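# Clamp locking pliers onto the rod and lift it

## Task

Adjust the screw at the end of the locking pliers' handle so the jaws suit the rod lying in the slot, then clamp and lock the pliers tightly onto that rod with the rod resting in the notches of the jaws, and raise the rod to at least roughly a hand's width above the bottom of the slot. At the finish, one gripper must hold the pliers motionless by their handles, the pliers and rod must touch nothing else, and the other gripper must be empty with its arm kept far away from both.

## Robot and tools

Robot: two six-joint arms, left_arm and right_arm, each ending in a two-finger parallel gripper carrying a wrist camera. Bases in the scene frame: left_arm at (-0.009, +0.303, 0) m, right_arm at (-0.036, -0.281, 0) m. Joint ranges (rad), base outward: waist -2.618 to 3.054, shoulder 0.000 to 3.142, elbow 0.000 to 3.142, wrist pitch -1.571 to 1.571, wrist yaw -1.571 to 1.571, wrist roll -2.094 to 2.094. Elbows cannot fully straighten.

Frames: one shared scene frame. Origin on the table surface midway between the arms; +z up, +x outward over the table, left_arm on the +y side. The arm names do not correspond to image left or right. In each gripper's own frame the fingers extend along +z and close along y. end_effector_position is the point between the finger pads, about 1 cm short of the fingertips.

execute_actions: argument actions is a list holding zero items (just report the current state) or one item. An action item has rows and optionally steps (1 to 15, default 15; each step is 1/30 s). Each row is a single list of 16 numbers covering both arms: left x, y, z, qw, qx, qy, qz, opening, then the same eight for right. x, y, z are an absolute target in metres, scene frame, for that gripper's end_effector_position; qw..qz are an absolute target orientation quaternion, w first, same frame. One row is used per step; if rows run out the last one repeats. A wait item is {"steps": n} with n up to 300, counted from the previous result, so your thinking time is included. Optional pictures (true/false) toggles camera images. A call is rejected, sending nothing, if any target lies more than 0.6 m from that arm's last reported position along any gripper axis. Each step the controller clips the target to within 70 mm and 16 degrees of the measured pose; after an action an arm continues only up to its last clipped pose, so long journeys need several calls. Position wins over orientation if both cannot be met. To hold an orientation, repeat the exact same quaternion rather than the drifting reported one. To keep an arm still, resend its last reported pose and intended opening each call. Friction may leave a gripper up to about 31 mm from the command, and smaller moves may do nothing.

Opening: a number from -1 (closed) to +1 (fully open, 0.093 m). Pads touch at about -0.94; every millimetre of object width adds about 0.0208. Each gripper's reading has a fixed bias up to 0.02. Commanding below the width value squeezes harder, up to roughly 50 to 62 N per pad (less on thin parts). Keep sending the number that closed the grip to keep holding.

move: target is one 16-number row in the same layout (absolute poses, scene frame). speed in m/s, 0.002 to 0.5, default 0.25; rotation capped at twice that in rad/s. Both grippers follow straight lines finishing together, 0.5 to 10 s; paths ignore obstacles and the other arm. Openings are applied at the start. The result adds a move: line giving the ending (done, off_target, moving, held, fault), any limits (paced = pose clipped, held = steps blocked, after which motion can be sudden), and each gripper's distance from its target.

wait: seconds from 0 to 10; the robot receives nothing new.
zoom_image: camera (cam_high, cam_left_wrist, cam_right_wrist) and region [x0, y0, x1, y1] in pixels, top-left origin, no larger than 504 by 504.
show_instructions: shows the reference image (the locking pliers manual). read_manual: licence texts only. finished_scene: pass the current scene number; irreversible, and the scene is then judged.

Results: a state line per arm with its gripper position and quaternion (reported position can be off, more at long reach); grip_measured (motor position on the opening scale, which keeps moving after the pads stop so it barely reveals contact); Joint positions ending with the gripper opening in metres (floored at zero); joint torques (noisy, biased, nonzero in free air). "pose unreachable" means the clearance check altered or blocked that arm's command; HELD marks steps not sent; "Hand target" shows where the controller is currently driving each gripper; FAULT lines report arm stops. The simulation keeps running while you think. All three cameras give 504x504 images; cam_high is fixed above and in front, near (0.85, -0.08, 1.30).

Avoid: knocking or placing anything off the table; letting the arms collide or shove each other; fast contact or targets set deep past a contact point, which press hard; dropping or letting the pliers or rod slip. A loose object may occasionally be nudged by an outside push. Long loaded holds heat motors: a MOTOR HOT warning appears at 75 °C, 90 °C halts that arm for 10 s, and at 100 °C the arm goes limp and falls.

Each tool is called by a JSON object that holds its "method" and its "body", one argument or row to a line.

## Session

{"method": "show_instructions", "body": {

}}

Reference images for this scene: locking pliers manual.

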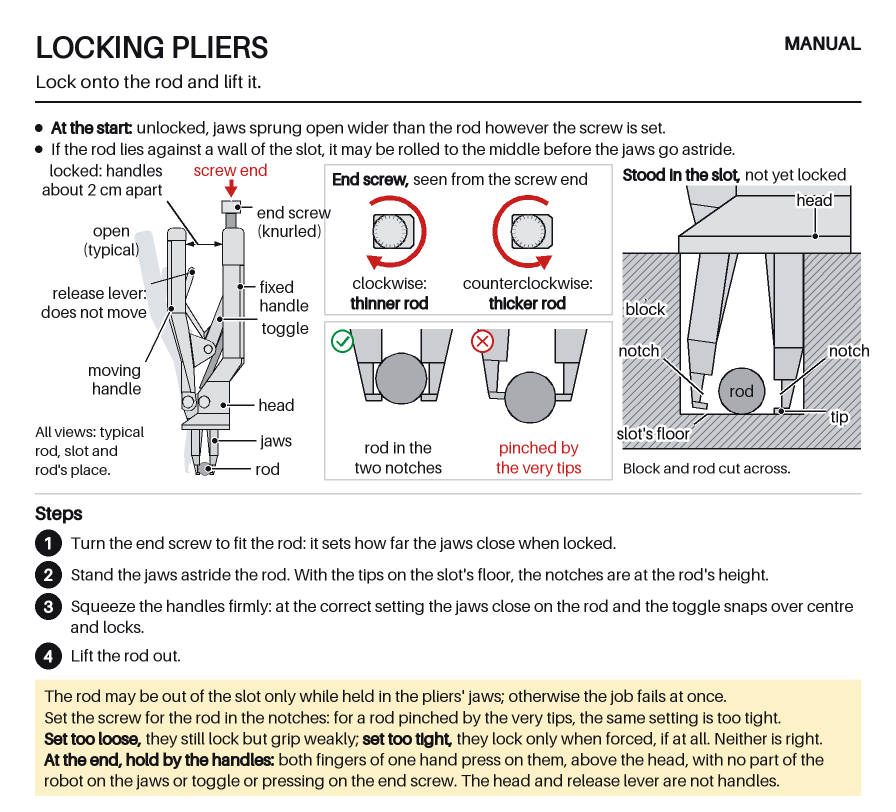

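{"method": "execute_actions", "body": {
  "actions": []
}}

Scene clock: 0.00 s of 8100.00 s.
left_arm: end_effector_position=(+0.1555, +0.6389, +0.1200) grip_measured=+1.000 end_effector_quat_wxyz=(+0.594, -0.573, +0.549, +0.129) | right_arm: end_effector_position=(+0.3626, -0.3194, +0.2378) grip_measured=+1.000 end_effector_quat_wxyz=(+0.502, +0.724, +0.392, +0.266)
Joint positions: left_arm=[ 1.012  1.401  0.305  0.829  0.162 -0.55   0.093] | right_arm=[ 0.244  1.33   0.94  -0.096  0.707  1.892  0.093]
Joint velocities: left_arm=[ 0.012  0.012 -0.007  0.022  0.007  0.007  0.   ] | right_arm=[ 0.002 -0.002 -0.007 -0.022 -0.007 -0.037  0.   ]
Joint torques (N m, as the arm reports them, + toward a larger angle): no reading
Hand target (left_arm): +0.156, +0.639, +0.120; +0.594, -0.573, +0.549, +0.129
Hand target (right_arm): +0.363, -0.319, +0.238; +0.502, +0.724, +0.392, +0.266
camera_calibration (this result's frames):
cam_left_wrist: T_world_to_cam=[[0.794729, -0.285431, 0.535663, -0.00526811], [0.1263, -0.785444, -0.60591, 0.5923], [0.593679, 0.549188, -0.588165, -0.290362], [0, 0, 0, 1]] pos_world=[0.101761, 0.623178, 0.190922]
cam_right_wrist: T_world_to_cam=[[-0.30282, 0.159728, -0.939567, 0.383382], [0.156908, 0.980758, 0.11616, 0.268678], [0.940042, -0.11225, -0.322056, -0.216767], [0, 0, 0, 1]] pos_world=[0.277708, -0.349078, 0.259192]

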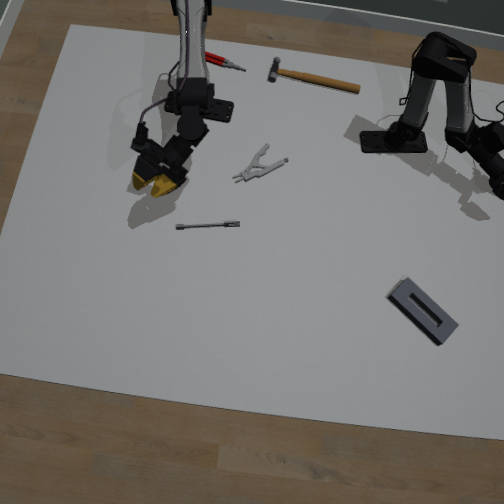

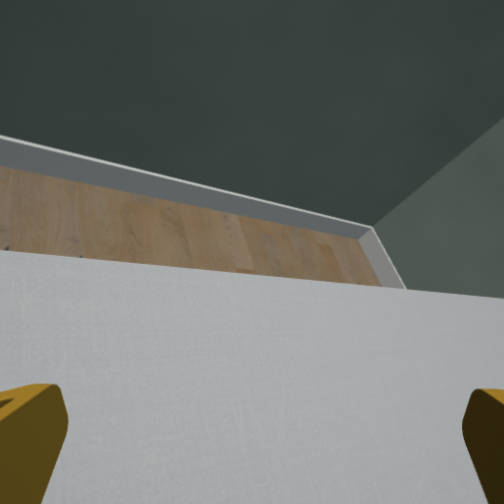

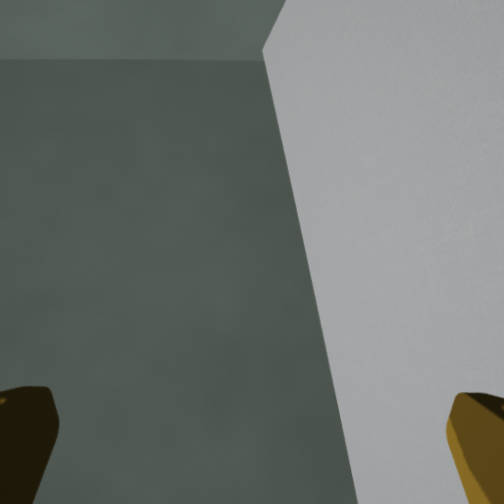

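{"method": "zoom_image", "body": {
  "camera": "cam_high",
  "region": [220, 130, 300, 200]
}}

{"method": "zoom_image", "body": {
  "camera": "cam_high",
  "region": [375, 265, 475, 355]
}}

Region (220, 130, 300, 200) of cam_high's 504x504 image, scaled by 6.300, with more detail than that image has; it fills the top 441 rows of this view, and the rest is white.

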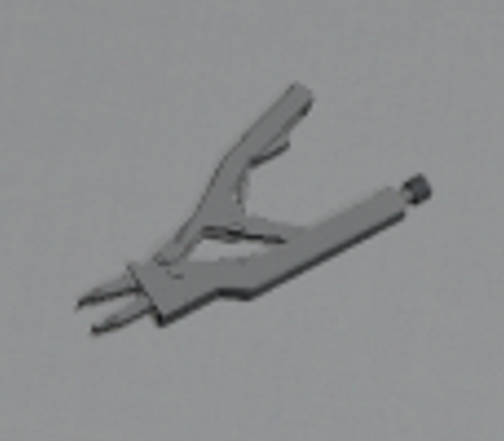

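Region (375, 265, 475, 355) of cam_high's 504x504 image, scaled by 5.040, with more detail than that image has; it fills the top 454 rows of this view, and the rest is white.

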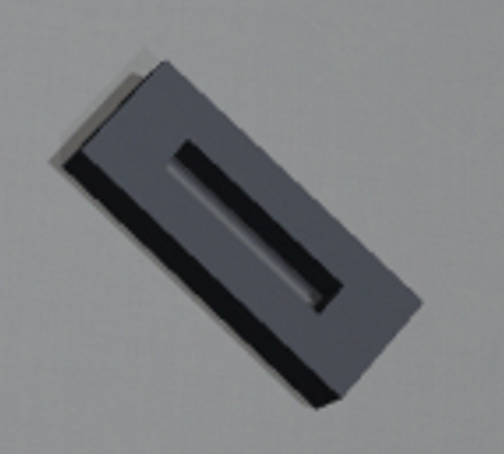

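{"method": "move", "body": {
  "target": [0.47,0.365,0.14,0.2326,-0.4234,0.8682,0.1135,1,0.125,-0.04,0.13,0,-0.870,0.492,0,0.2],
  "speed": 0.35
}}

Scene clock: 61.00 s of 8100.00 s.
left_arm: end_effector_position=(+0.4736, +0.3677, +0.1395) grip_measured=+1.000 end_effector_quat_wxyz=(+0.241, -0.424, +0.868, +0.093) | right_arm: end_effector_position=(+0.1246, -0.0493, +0.1319) grip_measured=+0.202 end_effector_quat_wxyz=(+0.339, +0.609, +0.359, +0.620)
Joint positions: left_arm=[-0.171  2.069  1.864 -0.991 -0.373 -0.832  0.093] | right_arm=[1.668 1.795 0.281 1.543 1.574 2.079 0.055]
Joint velocities: left_arm=[-0.002 -0.002 -0.007  0.051 -0.007  0.007  0.   ] | right_arm=[-0.012 -0.012 -0.007 -0.066 -0.007  0.022  0.001]
Joint torques (N m, as the arm reports them, + toward a larger angle): left_arm=[ -0.73 -12.07  11.49   1.06  -0.34  -0.07] | right_arm=[ 0.31 -4.2   4.8   1.73 -0.02 -0.1 ]
Hand target (left_arm): +0.477, +0.365, +0.137; +0.237, -0.426, +0.868, +0.092
Hand target (right_arm): +0.123, -0.045, +0.133; +0.328, +0.615, +0.349, +0.626
Off the commanded pose (left_arm): 0.005 m, 2 deg.
Off the commanded pose (right_arm): 0.010 m, 139 deg; orientation clipped at the last step of the last action.
joint sent to its limit (right arm) — the command would take joint 4 (wrist pitch) past its upper limit, joint 5 (wrist yaw) past its upper limit and joint 6 (wrist roll) past its upper limit, so those joints were sent only as far as their limits.
move: off_target (right_arm); limits=paced
camera_calibration (this result's frames):
cam_left_wrist: T_world_to_cam=[[0.792053, -0.610122, 0.0200743, -0.153327], [-0.606931, -0.790585, -0.0813059, 0.626902], [0.065477, 0.0522149, -0.996487, 0.171071], [0, 0, 0, 1]] pos_world=[0.490728, 0.393139, 0.224518]
cam_right_wrist: T_world_to_cam=[[-0.000466099, 0.489851, -0.871806, 0.138356], [-0.452306, 0.777428, 0.437063, 0.0770329], [0.891863, 0.394527, 0.2212, -0.0374665], [0, 0, 0, 1]] pos_world=[0.0683219, -0.11288, 0.0952389]

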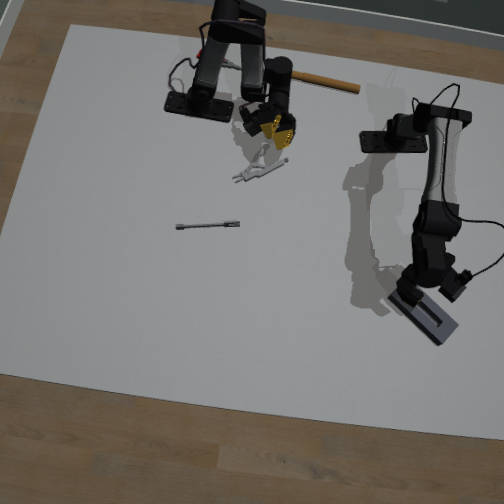

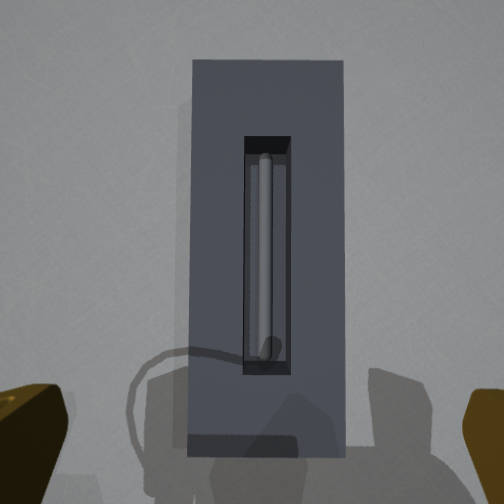

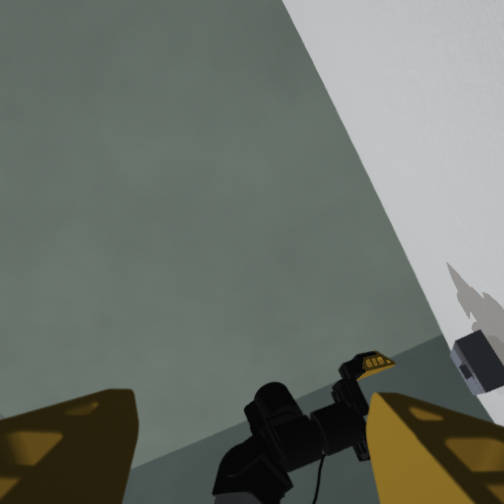

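{"method": "move", "body": {
  "target": [0.40,0.33,0.20,0.2326,-0.4234,0.8682,0.1135,1,0.2,-0.02,0.22,0.653,-0.271,0.653,0.271,0.2],
  "speed": 0.35
}}

Scene clock: 68.20 s of 8100.00 s.
left_arm: end_effector_position=(+0.4078, +0.3304, +0.2031) grip_measured=+1.000 end_effector_quat_wxyz=(+0.239, -0.426, +0.866, +0.104) | right_arm: end_effector_position=(+0.1988, -0.0174, +0.2023) grip_measured=+0.201 end_effector_quat_wxyz=(+0.641, -0.270, +0.665, +0.271)
Joint positions: left_arm=[-0.28   1.853  1.82  -1.219 -0.429 -0.947  0.093] | right_arm=[0.959 1.104 0.278 0.795 0.11  0.017 0.055]
Joint velocities: left_arm=[ 0.002 -0.007  0.002  0.037  0.022  0.022  0.   ] | right_arm=[ 0.012 -0.012  0.007 -0.022  0.007 -0.051 -0.001]
Joint torques (N m, as the arm reports them, + toward a larger angle): left_arm=[ -0.93 -12.56   5.95   0.94  -0.51  -0.06] | right_arm=[-0.85 -4.96  8.76  2.44 -0.15 -0.21]
Hand target (left_arm): +0.400, +0.329, +0.199; +0.231, -0.424, +0.869, +0.112
Hand target (right_arm): +0.201, -0.017, +0.216; +0.652, -0.268, +0.654, +0.274
Off the commanded pose (left_arm): 0.008 m, 1 deg.
Off the commanded pose (right_arm): 0.018 m, 2 deg.
move: off_target (right_arm)
camera_calibration (this result's frames):
cam_left_wrist: T_world_to_cam=[[0.797306, -0.603573, 0.00125084, -0.12571], [-0.601131, -0.794263, -0.0882545, 0.5629], [0.0542616, 0.069614, -0.996097, 0.239477], [0, 0, 0, 1]] pos_world=[0.425612, 0.354544, 0.288379]
cam_right_wrist: T_world_to_cam=[[0.718264, -0.69567, 0.0118294, -0.158197], [-0.308896, -0.334071, -0.890494, 0.275753], [0.623442, 0.635956, -0.454841, 0.0624621], [0, 0, 0, 1]] pos_world=[0.159864, -0.0576551, 0.275838]

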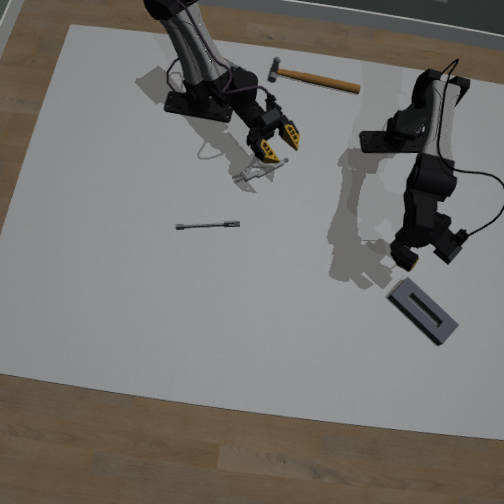

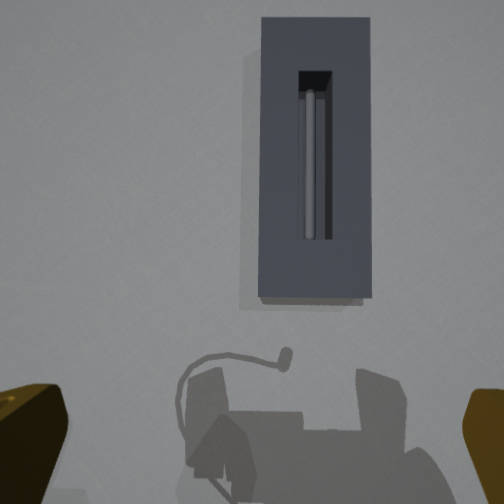

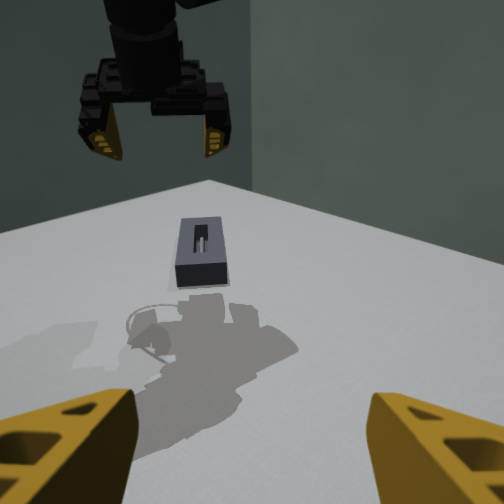

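{"method": "move", "body": {
  "target": [0.30,0.30,0.16,0.2326,-0.4234,0.8682,0.1135,1,0.125,-0.04,0.09,0,-0.870,0.492,0,0.2],
  "speed": 0.35
}}

Scene clock: 73.97 s of 8100.00 s.
left_arm: end_effector_position=(+0.3052, +0.2985, +0.1616) grip_measured=+1.000 end_effector_quat_wxyz=(+0.228, -0.424, +0.869, +0.110) | right_arm: end_effector_position=(+0.1232, -0.0447, +0.0909) grip_measured=+0.201 end_effector_quat_wxyz=(-0.006, +0.871, -0.491, -0.003)
Joint positions: left_arm=[-0.436  1.509  1.284 -1.126 -0.466 -1.115  0.093] | right_arm=[ 1.037  1.624  1.209 -1.145 -0.007 -1.139  0.055]
Joint velocities: left_arm=[ 0.012 -0.007 -0.007  0.007 -0.037  0.081  0.   ] | right_arm=[ 0.012 -0.017  0.007 -0.007  0.007  0.037 -0.001]
Joint torques (N m, as the arm reports them, + toward a larger angle): left_arm=[-1.07 -8.77  5.98  0.93 -0.51 -0.11] | right_arm=[ 0.33 -5.93  8.11  0.26 -0.07 -0.22]
Hand target (left_arm): +0.301, +0.298, +0.159; +0.230, -0.424, +0.869, +0.111
Hand target (right_arm): +0.124, -0.043, +0.093; -0.001, +0.875, -0.485, +0.002
Off the commanded pose (left_arm): 0.006 m, 1 deg.
Off the commanded pose (right_arm): 0.005 m, 1 deg.
move: done
camera_calibration (this result's frames):
cam_left_wrist: T_world_to_cam=[[0.797567, -0.602893, -0.020172, -0.0600033], [-0.60259, -0.794733, -0.0726972, 0.470341], [0.0277973, 0.0701363, -0.99715, 0.214028], [0, 0, 0, 1]] pos_world=[0.32533, 0.322609, 0.2464]
cam_right_wrist: T_world_to_cam=[[0.842208, 0.539092, -0.00802539, -0.0797789], [0.492591, -0.763339, 0.417932, -0.0928017], [0.219178, -0.355939, -0.908443, 0.123004], [0, 0, 0, 1]] pos_world=[0.085944, 0.0159508, 0.149886]

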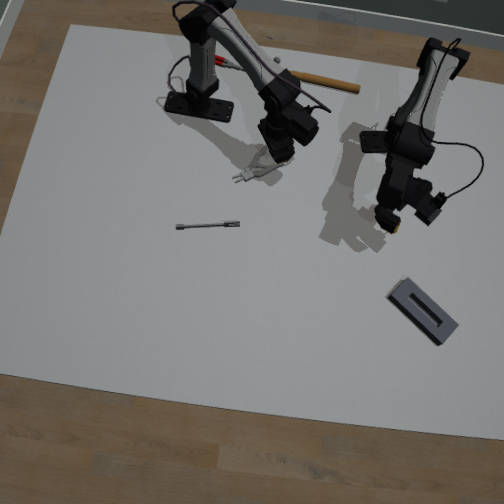

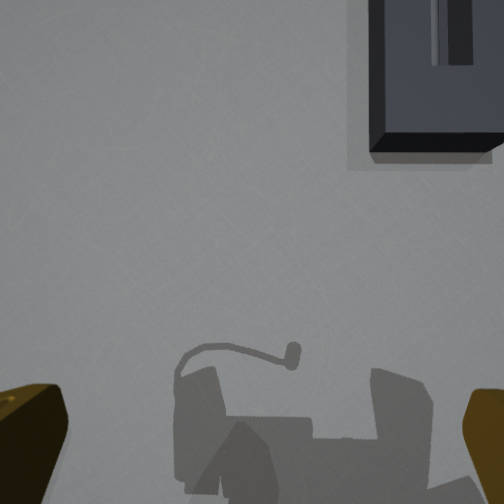

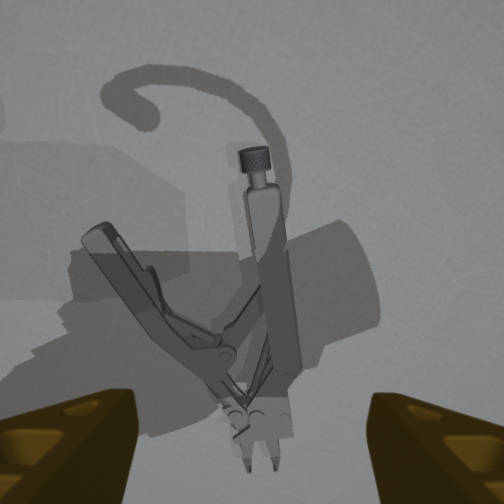

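{"method": "move", "body": {
  "target": [0.30,0.30,0.16,0.2326,-0.4234,0.8682,0.1135,1,0.121,-0.027,0.035,0,-0.906,0.423,0,-0.3],
  "speed": 0.2
}}

Scene clock: 82.27 s of 8100.00 s.
left_arm: end_effector_position=(+0.3054, +0.2992, +0.1620) grip_measured=+1.000 end_effector_quat_wxyz=(+0.229, -0.425, +0.869, +0.112) | right_arm: end_effector_position=(+0.1207, -0.0288, +0.0400) grip_measured=-0.298 end_effector_quat_wxyz=(-0.000, +0.903, -0.430, -0.003)
Joint positions: left_arm=[-0.436  1.509  1.284 -1.126 -0.471 -1.116  0.093] | right_arm=[ 1.075  1.731  1.118 -0.959 -0.005 -1.241  0.031]
Joint velocities: left_arm=[ 0.007 -0.017  0.007 -0.007 -0.022  0.037  0.   ] | right_arm=[-0.007 -0.002 -0.002  0.051  0.051  0.007  0.001]
Joint torques (N m, as the arm reports them, + toward a larger angle): left_arm=[-0.77 -9.23  5.74  0.91 -0.54  0.  ] | right_arm=[ 0.24 -7.02  5.5   0.57 -0.07 -0.25]
Hand target (left_arm): +0.300, +0.300, +0.160; +0.232, -0.423, +0.868, +0.114
Hand target (right_arm): +0.120, -0.028, +0.035; -0.000, +0.906, -0.423, +0.000
Off the commanded pose (left_arm): 0.006 m, 0 deg.
Off the commanded pose (right_arm): 0.005 m, 1 deg.
move: done
camera_calibration (this result's frames):
cam_left_wrist: T_world_to_cam=[[0.798445, -0.601672, -0.0218126, -0.0600059], [-0.601365, -0.79524, -0.0771605, 0.471525], [0.0290791, 0.0747258, -0.99678, 0.212516], [0, 0, 0, 1]] pos_world=[0.32529, 0.322991, 0.246906]
cam_right_wrist: T_world_to_cam=[[0.759202, 0.65063, -0.0171149, -0.0730755], [0.595142, -0.68333, 0.422925, -0.0684508], [0.263472, -0.331271, -0.906003, 0.0781954], [0, 0, 0, 1]] pos_world=[0.0756148, 0.0266744, 0.0985441]

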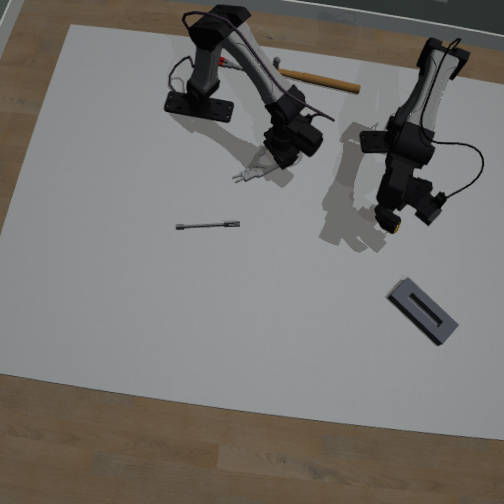

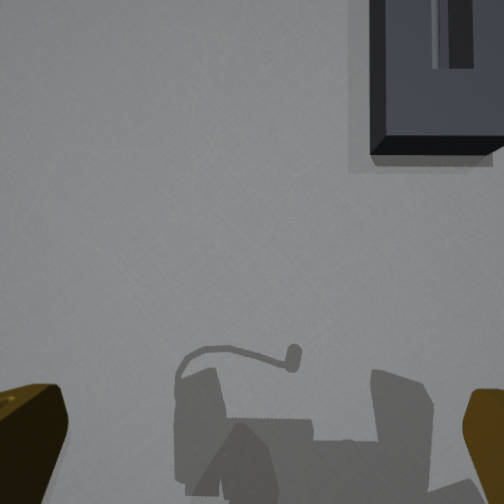

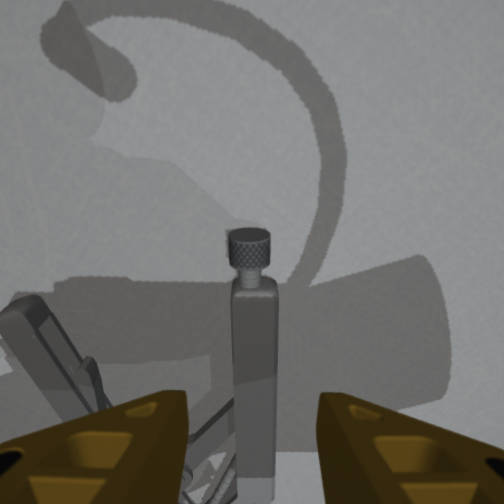

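{"method": "move", "body": {
  "target": [0.30,0.30,0.16,0.2326,-0.4234,0.8682,0.1135,1,0.1185,-0.024,0.003,0,-0.906,0.423,0,-0.3],
  "speed": 0.08
}}

{"method": "move", "body": {
  "target": [0.30,0.30,0.16,0.2326,-0.4234,0.8682,0.1135,1,0.1185,-0.024,0.006,0,-0.906,0.423,0,-0.95],
  "speed": 0.08
}}

Scene clock: 89.47 s of 8100.00 s.
left_arm: end_effector_position=(+0.3054, +0.2992, +0.1620) grip_measured=+1.000 end_effector_quat_wxyz=(+0.229, -0.425, +0.869, +0.112) | right_arm: end_effector_position=(+0.1196, -0.0248, +0.0088) grip_measured=-0.298 end_effector_quat_wxyz=(-0.002, +0.905, -0.424, -0.002)
Joint positions: left_arm=[-0.436  1.509  1.284 -1.126 -0.471 -1.116  0.093] | right_arm=[ 1.085  1.789  1.053 -0.832 -0.005 -1.242  0.031]
Joint velocities: left_arm=[ 0.002  0.012 -0.007 -0.051 -0.051  0.007  0.   ] | right_arm=[ 0.002  0.002  0.002 -0.051 -0.022 -0.022  0.   ]
Joint torques (N m, as the arm reports them, + toward a larger angle): left_arm=[-0.77 -9.22  5.7   0.93 -0.54  0.  ] | right_arm=[ 0.34 -7.22  5.13  0.54 -0.07 -0.08]
Hand target (left_arm): +0.300, +0.300, +0.160; +0.232, -0.423, +0.868, +0.114
Hand target (right_arm): +0.118, -0.025, +0.003; +0.000, +0.906, -0.423, +0.000
Off the commanded pose (left_arm): 0.006 m, 0 deg.
Off the commanded pose (right_arm): 0.006 m, 0 deg.
move: done
camera_calibration (this result's frames):
cam_left_wrist: T_world_to_cam=[[0.798445, -0.601672, -0.0218126, -0.0600059], [-0.601365, -0.79524, -0.0771605, 0.471525], [0.0290791, 0.0747258, -0.99678, 0.212516], [0, 0, 0, 1]] pos_world=[0.32529, 0.322991, 0.246906]
cam_right_wrist: T_world_to_cam=[[0.751735, 0.659321, -0.0138329, -0.0743097], [0.602167, -0.677715, 0.422016, -0.0525385], [0.268869, -0.325574, -0.906483, 0.0510951], [0, 0, 0, 1]] pos_world=[0.0737602, 0.030023, 0.067461]

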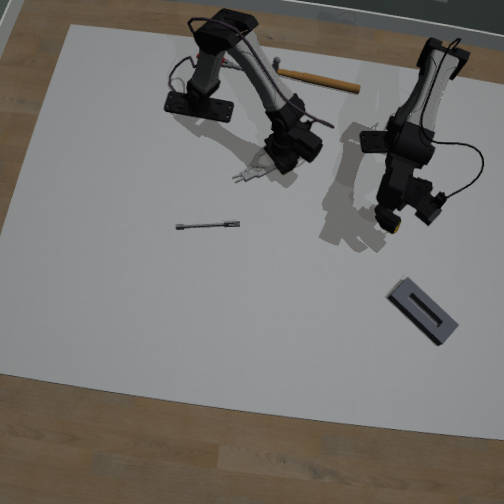

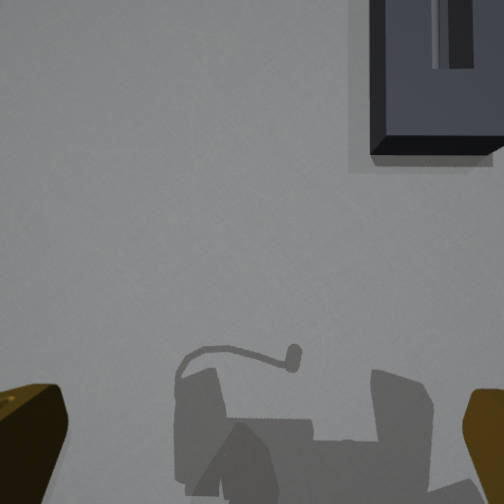

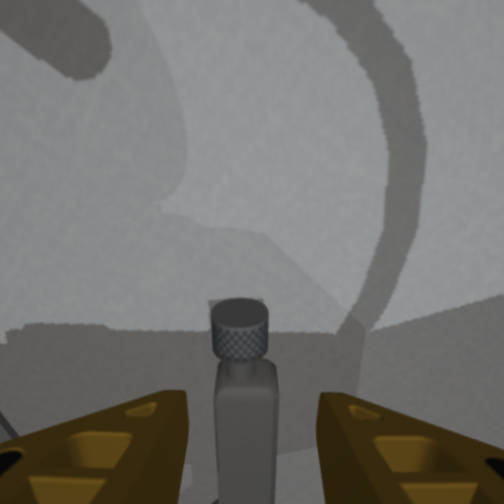

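Scene clock: 90.17 s of 8100.00 s.
left_arm: end_effector_position=(+0.3054, +0.2993, +0.1620) grip_measured=+1.000 end_effector_quat_wxyz=(+0.230, -0.425, +0.869, +0.112) | right_arm: end_effector_position=(+0.1195, -0.0248, +0.0088) grip_measured=-0.840 end_effector_quat_wxyz=(-0.002, +0.905, -0.424, -0.003)
Joint positions: left_arm=[-0.436  1.509  1.284 -1.126 -0.472 -1.116  0.093] | right_arm=[ 1.085  1.789  1.053 -0.832 -0.005 -1.242  0.005]
Joint velocities: left_arm=[-0.002 -0.002 -0.007  0.037 -0.081 -0.037  0.   ] | right_arm=[ 0.002 -0.007 -0.002 -0.022 -0.037  0.007  0.001]
Joint torques (N m, as the arm reports them, + toward a larger angle): left_arm=[-0.84 -9.3   5.7   0.93 -0.53 -0.01] | right_arm=[ 0.33 -7.46  5.73  0.48 -0.07 -0.1 ]
Hand target (left_arm): +0.300, +0.300, +0.160; +0.232, -0.423, +0.868, +0.114
Hand target (right_arm): +0.118, -0.024, +0.006; +0.000, +0.906, -0.423, -0.000
Off the commanded pose (left_arm): 0.006 m, 0 deg.
Off the commanded pose (right_arm): 0.003 m, 0 deg.
move: done
camera_calibration (this result's frames):
cam_left_wrist: T_world_to_cam=[[0.798497, -0.601598, -0.021953, -0.0599931], [-0.601292, -0.795262, -0.0775041, 0.471617], [0.029168, 0.075087, -0.99675, 0.2124], [0, 0, 0, 1]] pos_world=[0.325289, 0.323019, 0.246945]
cam_right_wrist: T_world_to_cam=[[0.751726, 0.65932, -0.0143108, -0.0741972], [0.602389, -0.677661, 0.421786, -0.0525305], [0.268394, -0.325688, -0.906582, 0.0511629], [0, 0, 0, 1]] pos_world=[0.0736879, 0.029985, 0.0674782]

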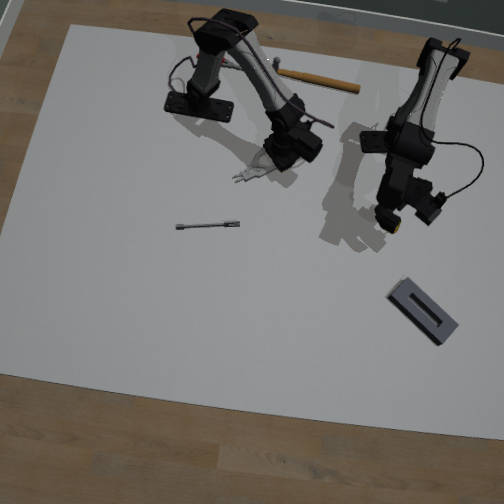

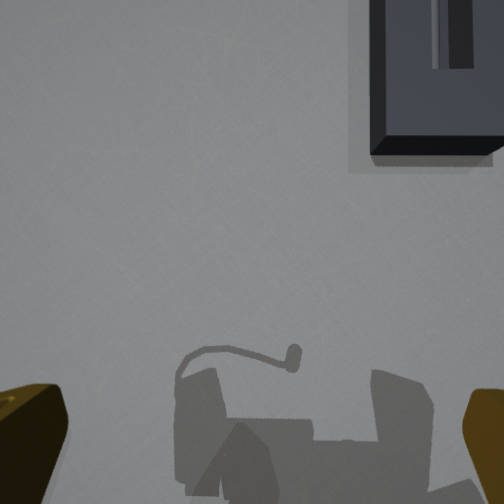

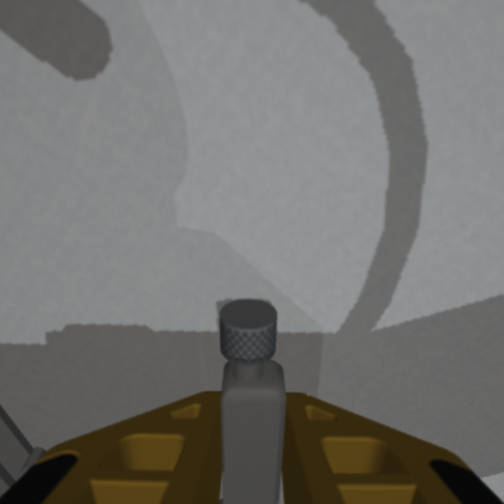

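{"method": "move", "body": {
  "target": [0.25,0.30,0.14,0,0.174,0.985,0,-0.3,0.1185,-0.024,0.04,0,-0.906,0.423,0,-0.95],
  "speed": 0.3
}}

{"method": "move", "body": {
  "target": [0.25,0.30,0.14,0,0.174,0.985,0,-0.3,0.22,0.06,0.03,0,0.174,0.985,0,-0.95],
  "speed": 0.4
}}

Scene clock: 98.83 s of 8100.00 s.
left_arm: end_effector_position=(+0.2450, +0.2994, +0.1342) grip_measured=-0.298 end_effector_quat_wxyz=(+0.000, +0.174, +0.985, +0.006) | right_arm: end_effector_position=(+0.1169, -0.0291, +0.0258) grip_measured=-0.840 end_effector_quat_wxyz=(+0.015, +0.905, -0.424, -0.004)
Joint positions: left_arm=[-0.2    1.499  1.258 -1.327 -0.011  0.327  0.031] | right_arm=[ 1.085  1.77   1.105 -0.935 -0.005 -1.242  0.005]
Joint velocities: left_arm=[-0.017  0.007 -0.002 -0.037  0.022  0.051 -0.001] | right_arm=[ 0.012 -0.012 -0.002 -0.007  0.037 -0.022 -0.001]
Joint torques (N m, as the arm reports them, + toward a larger angle): left_arm=[ 0.31 -4.95 11.5   0.24  0.01  0.16] | right_arm=[  0.31 -10.74   7.97   0.05  -0.07  -0.09]
Hand target (left_arm): +0.251, +0.301, +0.139; +0.004, +0.175, +0.985, +0.003
Hand target (right_arm): +0.119, -0.024, +0.040; -0.000, +0.906, -0.423, -0.000
Off the commanded pose (left_arm): 0.008 m, 1 deg.
Off the commanded pose (right_arm): 0.015 m, 2 deg.
move: off_target (right_arm)
camera_calibration (this result's frames):
cam_left_wrist: T_world_to_cam=[[-0.339792, -0.939726, -0.0381549, 0.36995], [-0.856297, 0.292338, 0.425786, 0.102608], [-0.388968, 0.177351, -0.904019, 0.245775], [0, 0, 0, 1]] pos_world=[0.309168, 0.274067, 0.192612]
cam_right_wrist: T_world_to_cam=[[0.751205, 0.658466, -0.0459712, -0.0683291], [0.609755, -0.665589, 0.430337, -0.0617507], [0.252765, -0.351303, -0.901497, 0.0668252], [0, 0, 0, 1]] pos_world=[0.0720909, 0.0273677, 0.0836752]

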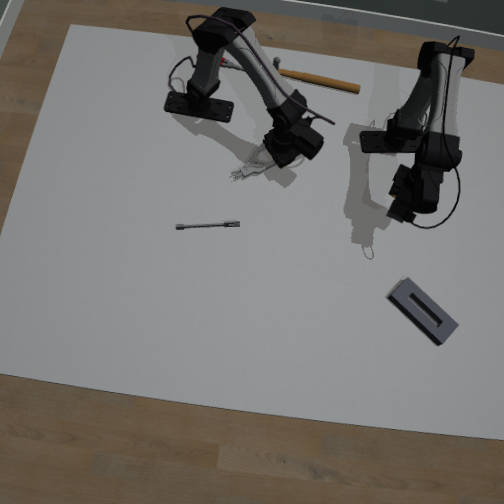

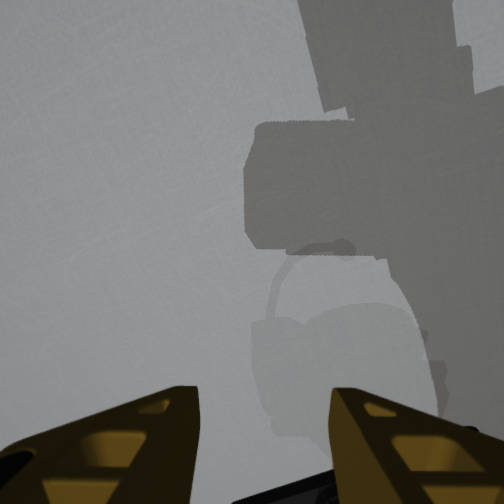

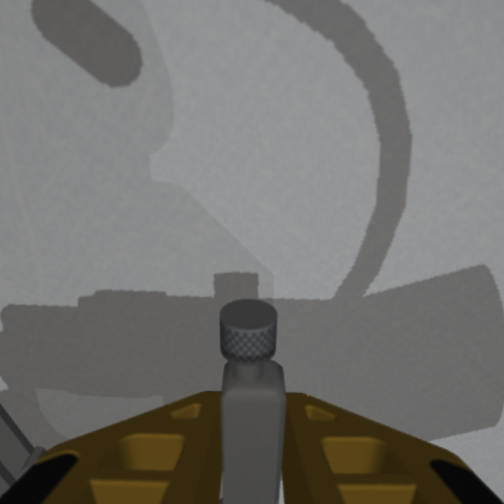

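Scene clock: 102.77 s of 8100.00 s.
left_arm: end_effector_position=(+0.2456, +0.2987, +0.1383) grip_measured=-0.299 end_effector_quat_wxyz=(+0.002, +0.175, +0.985, +0.004) | right_arm: end_effector_position=(+0.2145, +0.0596, +0.0238) grip_measured=-0.841 end_effector_quat_wxyz=(-0.000, +0.166, +0.986, -0.004)
Joint positions: left_arm=[-0.2    1.499  1.274 -1.341 -0.007  0.328  0.031] | right_arm=[ 1.001  2.218  1.747 -1.107  0.003  1.271  0.005]
Joint velocities: left_arm=[ 0.002 -0.012  0.007  0.007  0.051 -0.037 -0.001] | right_arm=[-0.002 -0.002  0.002 -0.051 -0.051 -0.081 -0.001]
Joint torques (N m, as the arm reports them, + toward a larger angle): left_arm=[ 0.51 -4.83 10.67  0.26 -0.01  0.12] | right_arm=[ -0.8  -12.23   8.35   0.16  -0.03  -0.04]
Hand target (left_arm): +0.250, +0.300, +0.140; +0.000, +0.174, +0.985, +0.000
Hand target (right_arm): +0.218, +0.062, +0.029; -0.001, +0.174, +0.985, +0.000
Off the commanded pose (left_arm): 0.005 m, 0 deg.
Off the commanded pose (right_arm): 0.008 m, 1 deg.
move: done
camera_calibration (this result's frames):
cam_left_wrist: T_world_to_cam=[[-0.341147, -0.939357, -0.035033, 0.369425], [-0.85693, 0.295461, 0.422344, 0.101272], [-0.386381, 0.174102, -0.905758, 0.250449], [0, 0, 0, 1]] pos_world=[0.30958, 0.273497, 0.197017]
cam_right_wrist: T_world_to_cam=[[-0.302314, -0.953185, -0.00668767, 0.120962], [-0.862902, 0.270685, 0.426766, 0.198751], [-0.404977, 0.134788, -0.904337, 0.183658], [0, 0, 0, 1]] pos_world=[0.282448, 0.036745, 0.0820771]

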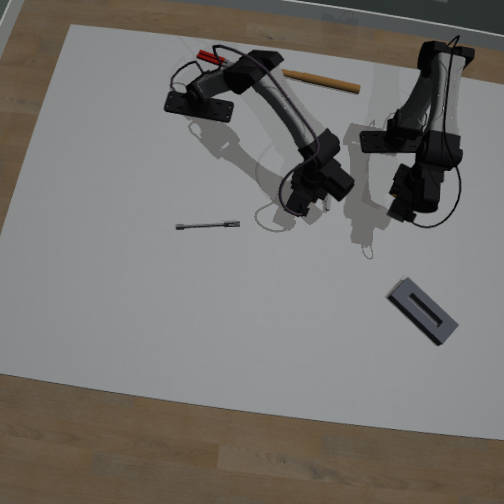

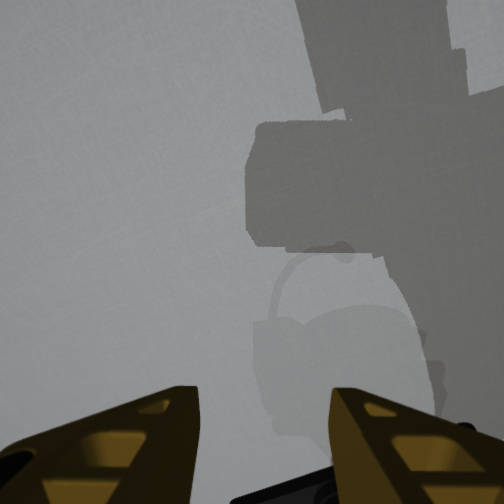

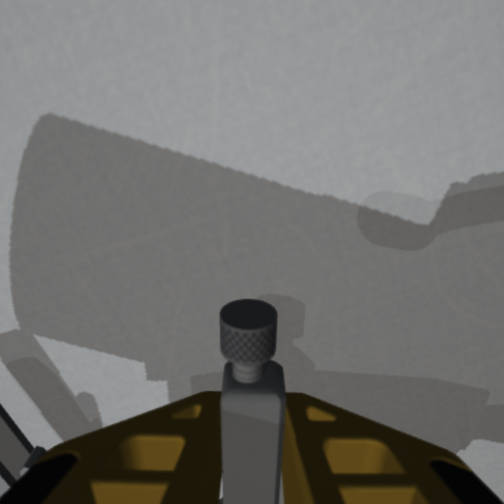

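{"method": "move", "body": {
  "target": [0.25,0.30,0.14,0,0.174,0.985,0,-0.3,0.218,0.06,0.0,0,0.174,0.985,0,-0.95],
  "speed": 0.06
}}

{"method": "move", "body": {
  "target": [0.25,0.30,0.14,0,0.174,0.985,0,-0.3,0.218,0.06,0.005,0,0.174,0.985,0,-0.3],
  "speed": 0.06
}}

{"method": "move", "body": {
  "target": [0.25,0.30,0.14,0,0.174,0.985,0,-0.3,0.218,0.06,0.07,0,0.174,0.985,0,-0.3],
  "speed": 0.2
}}

Scene clock: 107.23 s of 8100.00 s.
left_arm: end_effector_position=(+0.2456, +0.2987, +0.1383) grip_measured=-0.299 end_effector_quat_wxyz=(+0.002, +0.175, +0.985, +0.004) | right_arm: end_effector_position=(+0.2153, +0.0588, +0.0093) grip_measured=-0.841 end_effector_quat_wxyz=(+0.003, +0.168, +0.986, -0.006)
Joint positions: left_arm=[-0.2    1.499  1.274 -1.341 -0.007  0.328  0.031] | right_arm=[ 1.001  2.233  1.712 -1.058  0.01   1.276  0.005]
Joint velocities: left_arm=[-0.007  0.007  0.002  0.051 -0.095 -0.022  0.   ] | right_arm=[-0.027  0.017  0.002 -0.007 -0.037  0.007 -0.   ]
Joint torques (N m, as the arm reports them, + toward a larger angle): left_arm=[ 0.53 -4.65 10.73  0.24  0.03  0.11] | right_arm=[ -0.75 -11.66   5.08   0.8   -0.1   -0.09]
Hand target (left_arm): +0.250, +0.300, +0.140; +0.000, +0.174, +0.985, +0.000
Hand target (right_arm): +0.218, +0.060, +0.000; -0.000, +0.174, +0.985, -0.000
Off the commanded pose (left_arm): 0.005 m, 0 deg.
Off the commanded pose (right_arm): 0.010 m, 1 deg.
move: done
camera_calibration (this result's frames):
cam_left_wrist: T_world_to_cam=[[-0.341147, -0.939357, -0.035033, 0.369425], [-0.85693, 0.295461, 0.422344, 0.101272], [-0.386381, 0.174102, -0.905758, 0.250449], [0, 0, 0, 1]] pos_world=[0.30958, 0.273497, 0.197017]
cam_right_wrist: T_world_to_cam=[[-0.306228, -0.951949, -0.00416239, 0.121101], [-0.864041, 0.276109, 0.420947, 0.205859], [-0.399571, 0.132502, -0.907076, 0.170007], [0, 0, 0, 1]] pos_world=[0.282885, 0.0359166, 0.0680574]

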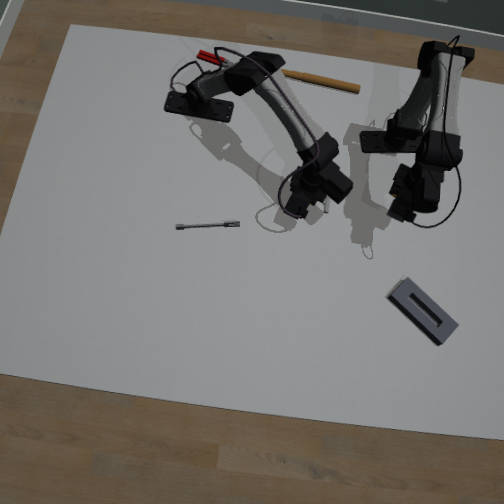

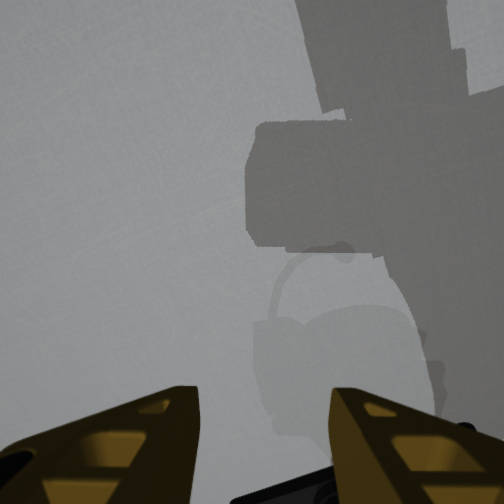

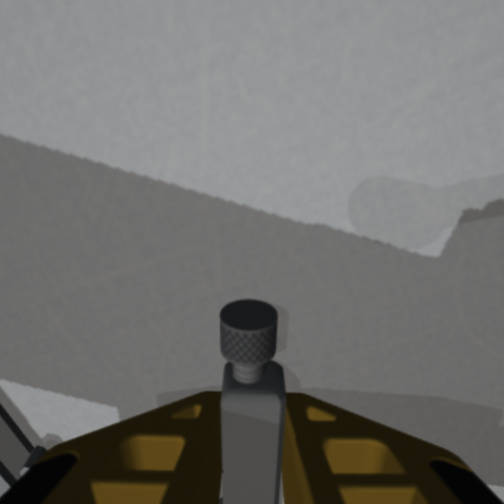

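Scene clock: 107.93 s of 8100.00 s.
left_arm: end_effector_position=(+0.2456, +0.2987, +0.1383) grip_measured=-0.299 end_effector_quat_wxyz=(+0.002, +0.175, +0.985, +0.004) | right_arm: end_effector_position=(+0.2156, +0.0595, +0.0093) grip_measured=-0.302 end_effector_quat_wxyz=(+0.003, +0.168, +0.986, -0.004)
Joint positions: left_arm=[-0.2    1.499  1.274 -1.341 -0.007  0.329  0.031] | right_arm=[ 1.001  2.233  1.712 -1.055  0.009  1.276  0.031]
Joint velocities: left_arm=[-0.012 -0.017  0.012  0.007  0.066  0.007 -0.   ] | right_arm=[ 0.002  0.002 -0.002  0.022  0.007 -0.007 -0.   ]
Joint torques (N m, as the arm reports them, + toward a larger angle): left_arm=[ 0.54 -4.77 10.59  0.26 -0.01  0.16] | right_arm=[ -0.89 -12.03   5.93   0.59  -0.09  -0.08]
Hand target (left_arm): +0.250, +0.300, +0.140; +0.000, +0.174, +0.985, +0.000
Hand target (right_arm): +0.218, +0.060, +0.005; -0.000, +0.174, +0.985, -0.000
Off the commanded pose (left_arm): 0.005 m, 0 deg.
Off the commanded pose (right_arm): 0.005 m, 1 deg.
move: done
camera_calibration (this result's frames):
cam_left_wrist: T_world_to_cam=[[-0.341506, -0.939227, -0.035034, 0.369475], [-0.856816, 0.295787, 0.422347, 0.101146], [-0.386317, 0.174251, -0.905757, 0.250389], [0, 0, 0, 1]] pos_world=[0.309571, 0.273472, 0.197017]
cam_right_wrist: T_world_to_cam=[[-0.306231, -0.951928, -0.00741932, 0.121894], [-0.86441, 0.274795, 0.421051, 0.206066], [-0.398771, 0.135352, -0.907007, 0.169676], [0, 0, 0, 1]] pos_world=[0.283115, 0.0364424, 0.0680377]

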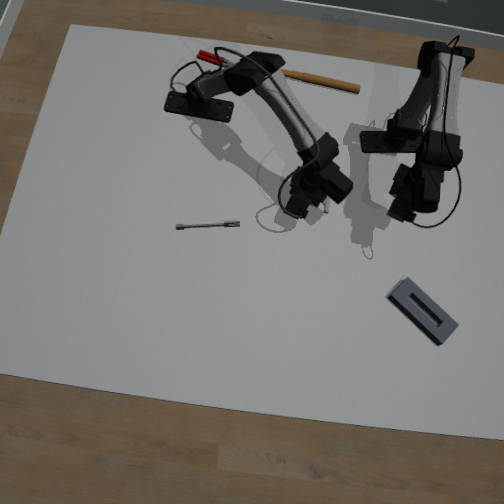

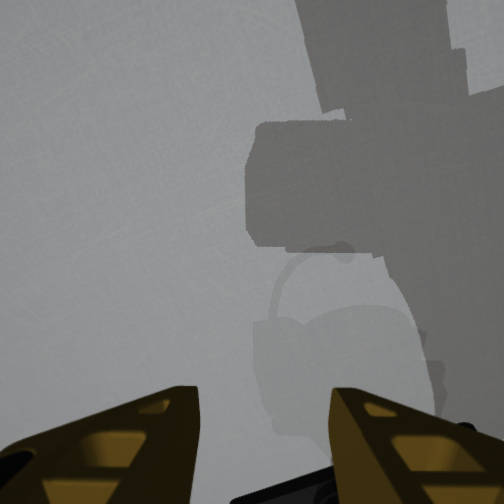

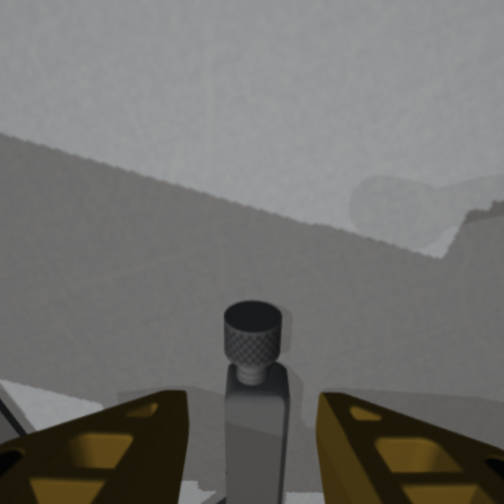

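Scene clock: 108.97 s of 8100.00 s.
left_arm: end_effector_position=(+0.2456, +0.2987, +0.1383) grip_measured=-0.299 end_effector_quat_wxyz=(+0.002, +0.175, +0.985, +0.004) | right_arm: end_effector_position=(+0.2165, +0.0608, +0.0601) grip_measured=-0.302 end_effector_quat_wxyz=(+0.001, +0.168, +0.986, -0.008)
Joint positions: left_arm=[-0.2    1.499  1.274 -1.341 -0.007  0.329  0.031] | right_arm=[ 1.001  2.208  1.875 -1.251  0.009  1.276  0.031]
Joint velocities: left_arm=[-0.002  0.017 -0.007 -0.037 -0.022 -0.081 -0.001] | right_arm=[-0.012 -0.012 -0.002  0.022  0.037  0.007 -0.001]
Joint torques (N m, as the arm reports them, + toward a larger angle): left_arm=[ 0.45 -4.73 10.76  0.24 -0.01  0.16] | right_arm=[ -0.9  -13.89   7.72   0.18  -0.08  -0.08]
Hand target (left_arm): +0.250, +0.300, +0.140; +0.000, +0.174, +0.985, +0.000
Hand target (right_arm): +0.218, +0.061, +0.070; +0.000, +0.174, +0.985, +0.000
Off the commanded pose (left_arm): 0.005 m, 0 deg.
Off the commanded pose (right_arm): 0.010 m, 1 deg.
move: done
camera_calibration (this result's frames):
cam_left_wrist: T_world_to_cam=[[-0.341506, -0.939227, -0.035034, 0.369475], [-0.856816, 0.295787, 0.422347, 0.101146], [-0.386317, 0.174251, -0.905757, 0.250389], [0, 0, 0, 1]] pos_world=[0.309571, 0.273472, 0.197017]
cam_right_wrist: T_world_to_cam=[[-0.306248, -0.951952, -0.000179439, 0.123364], [-0.862507, 0.277393, 0.423244, 0.184425], [-0.402858, 0.129772, -0.906016, 0.217148], [0, 0, 0, 1]] pos_world=[0.284328, 0.0380986, 0.118705]

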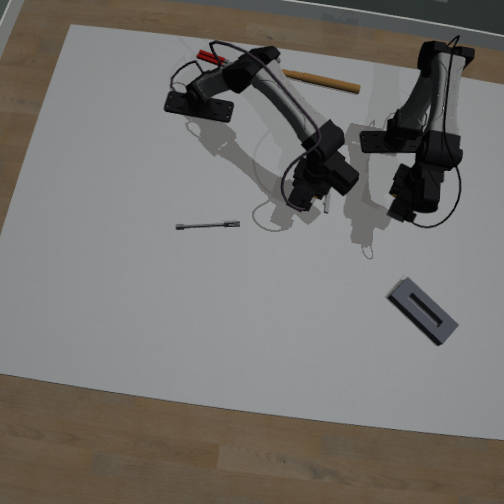

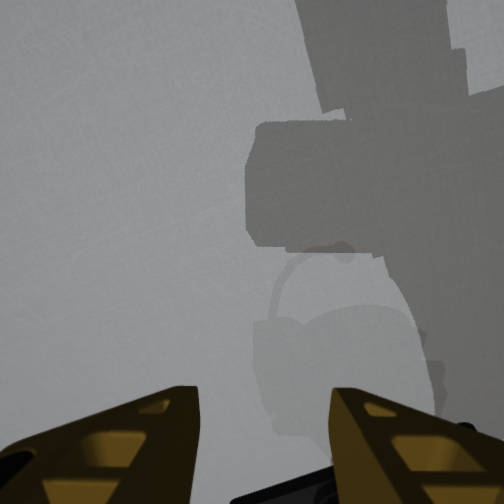

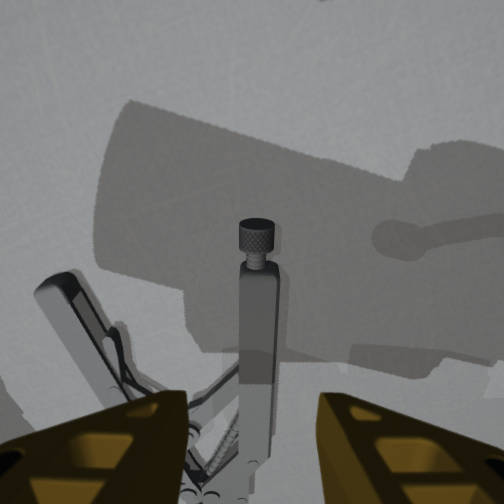

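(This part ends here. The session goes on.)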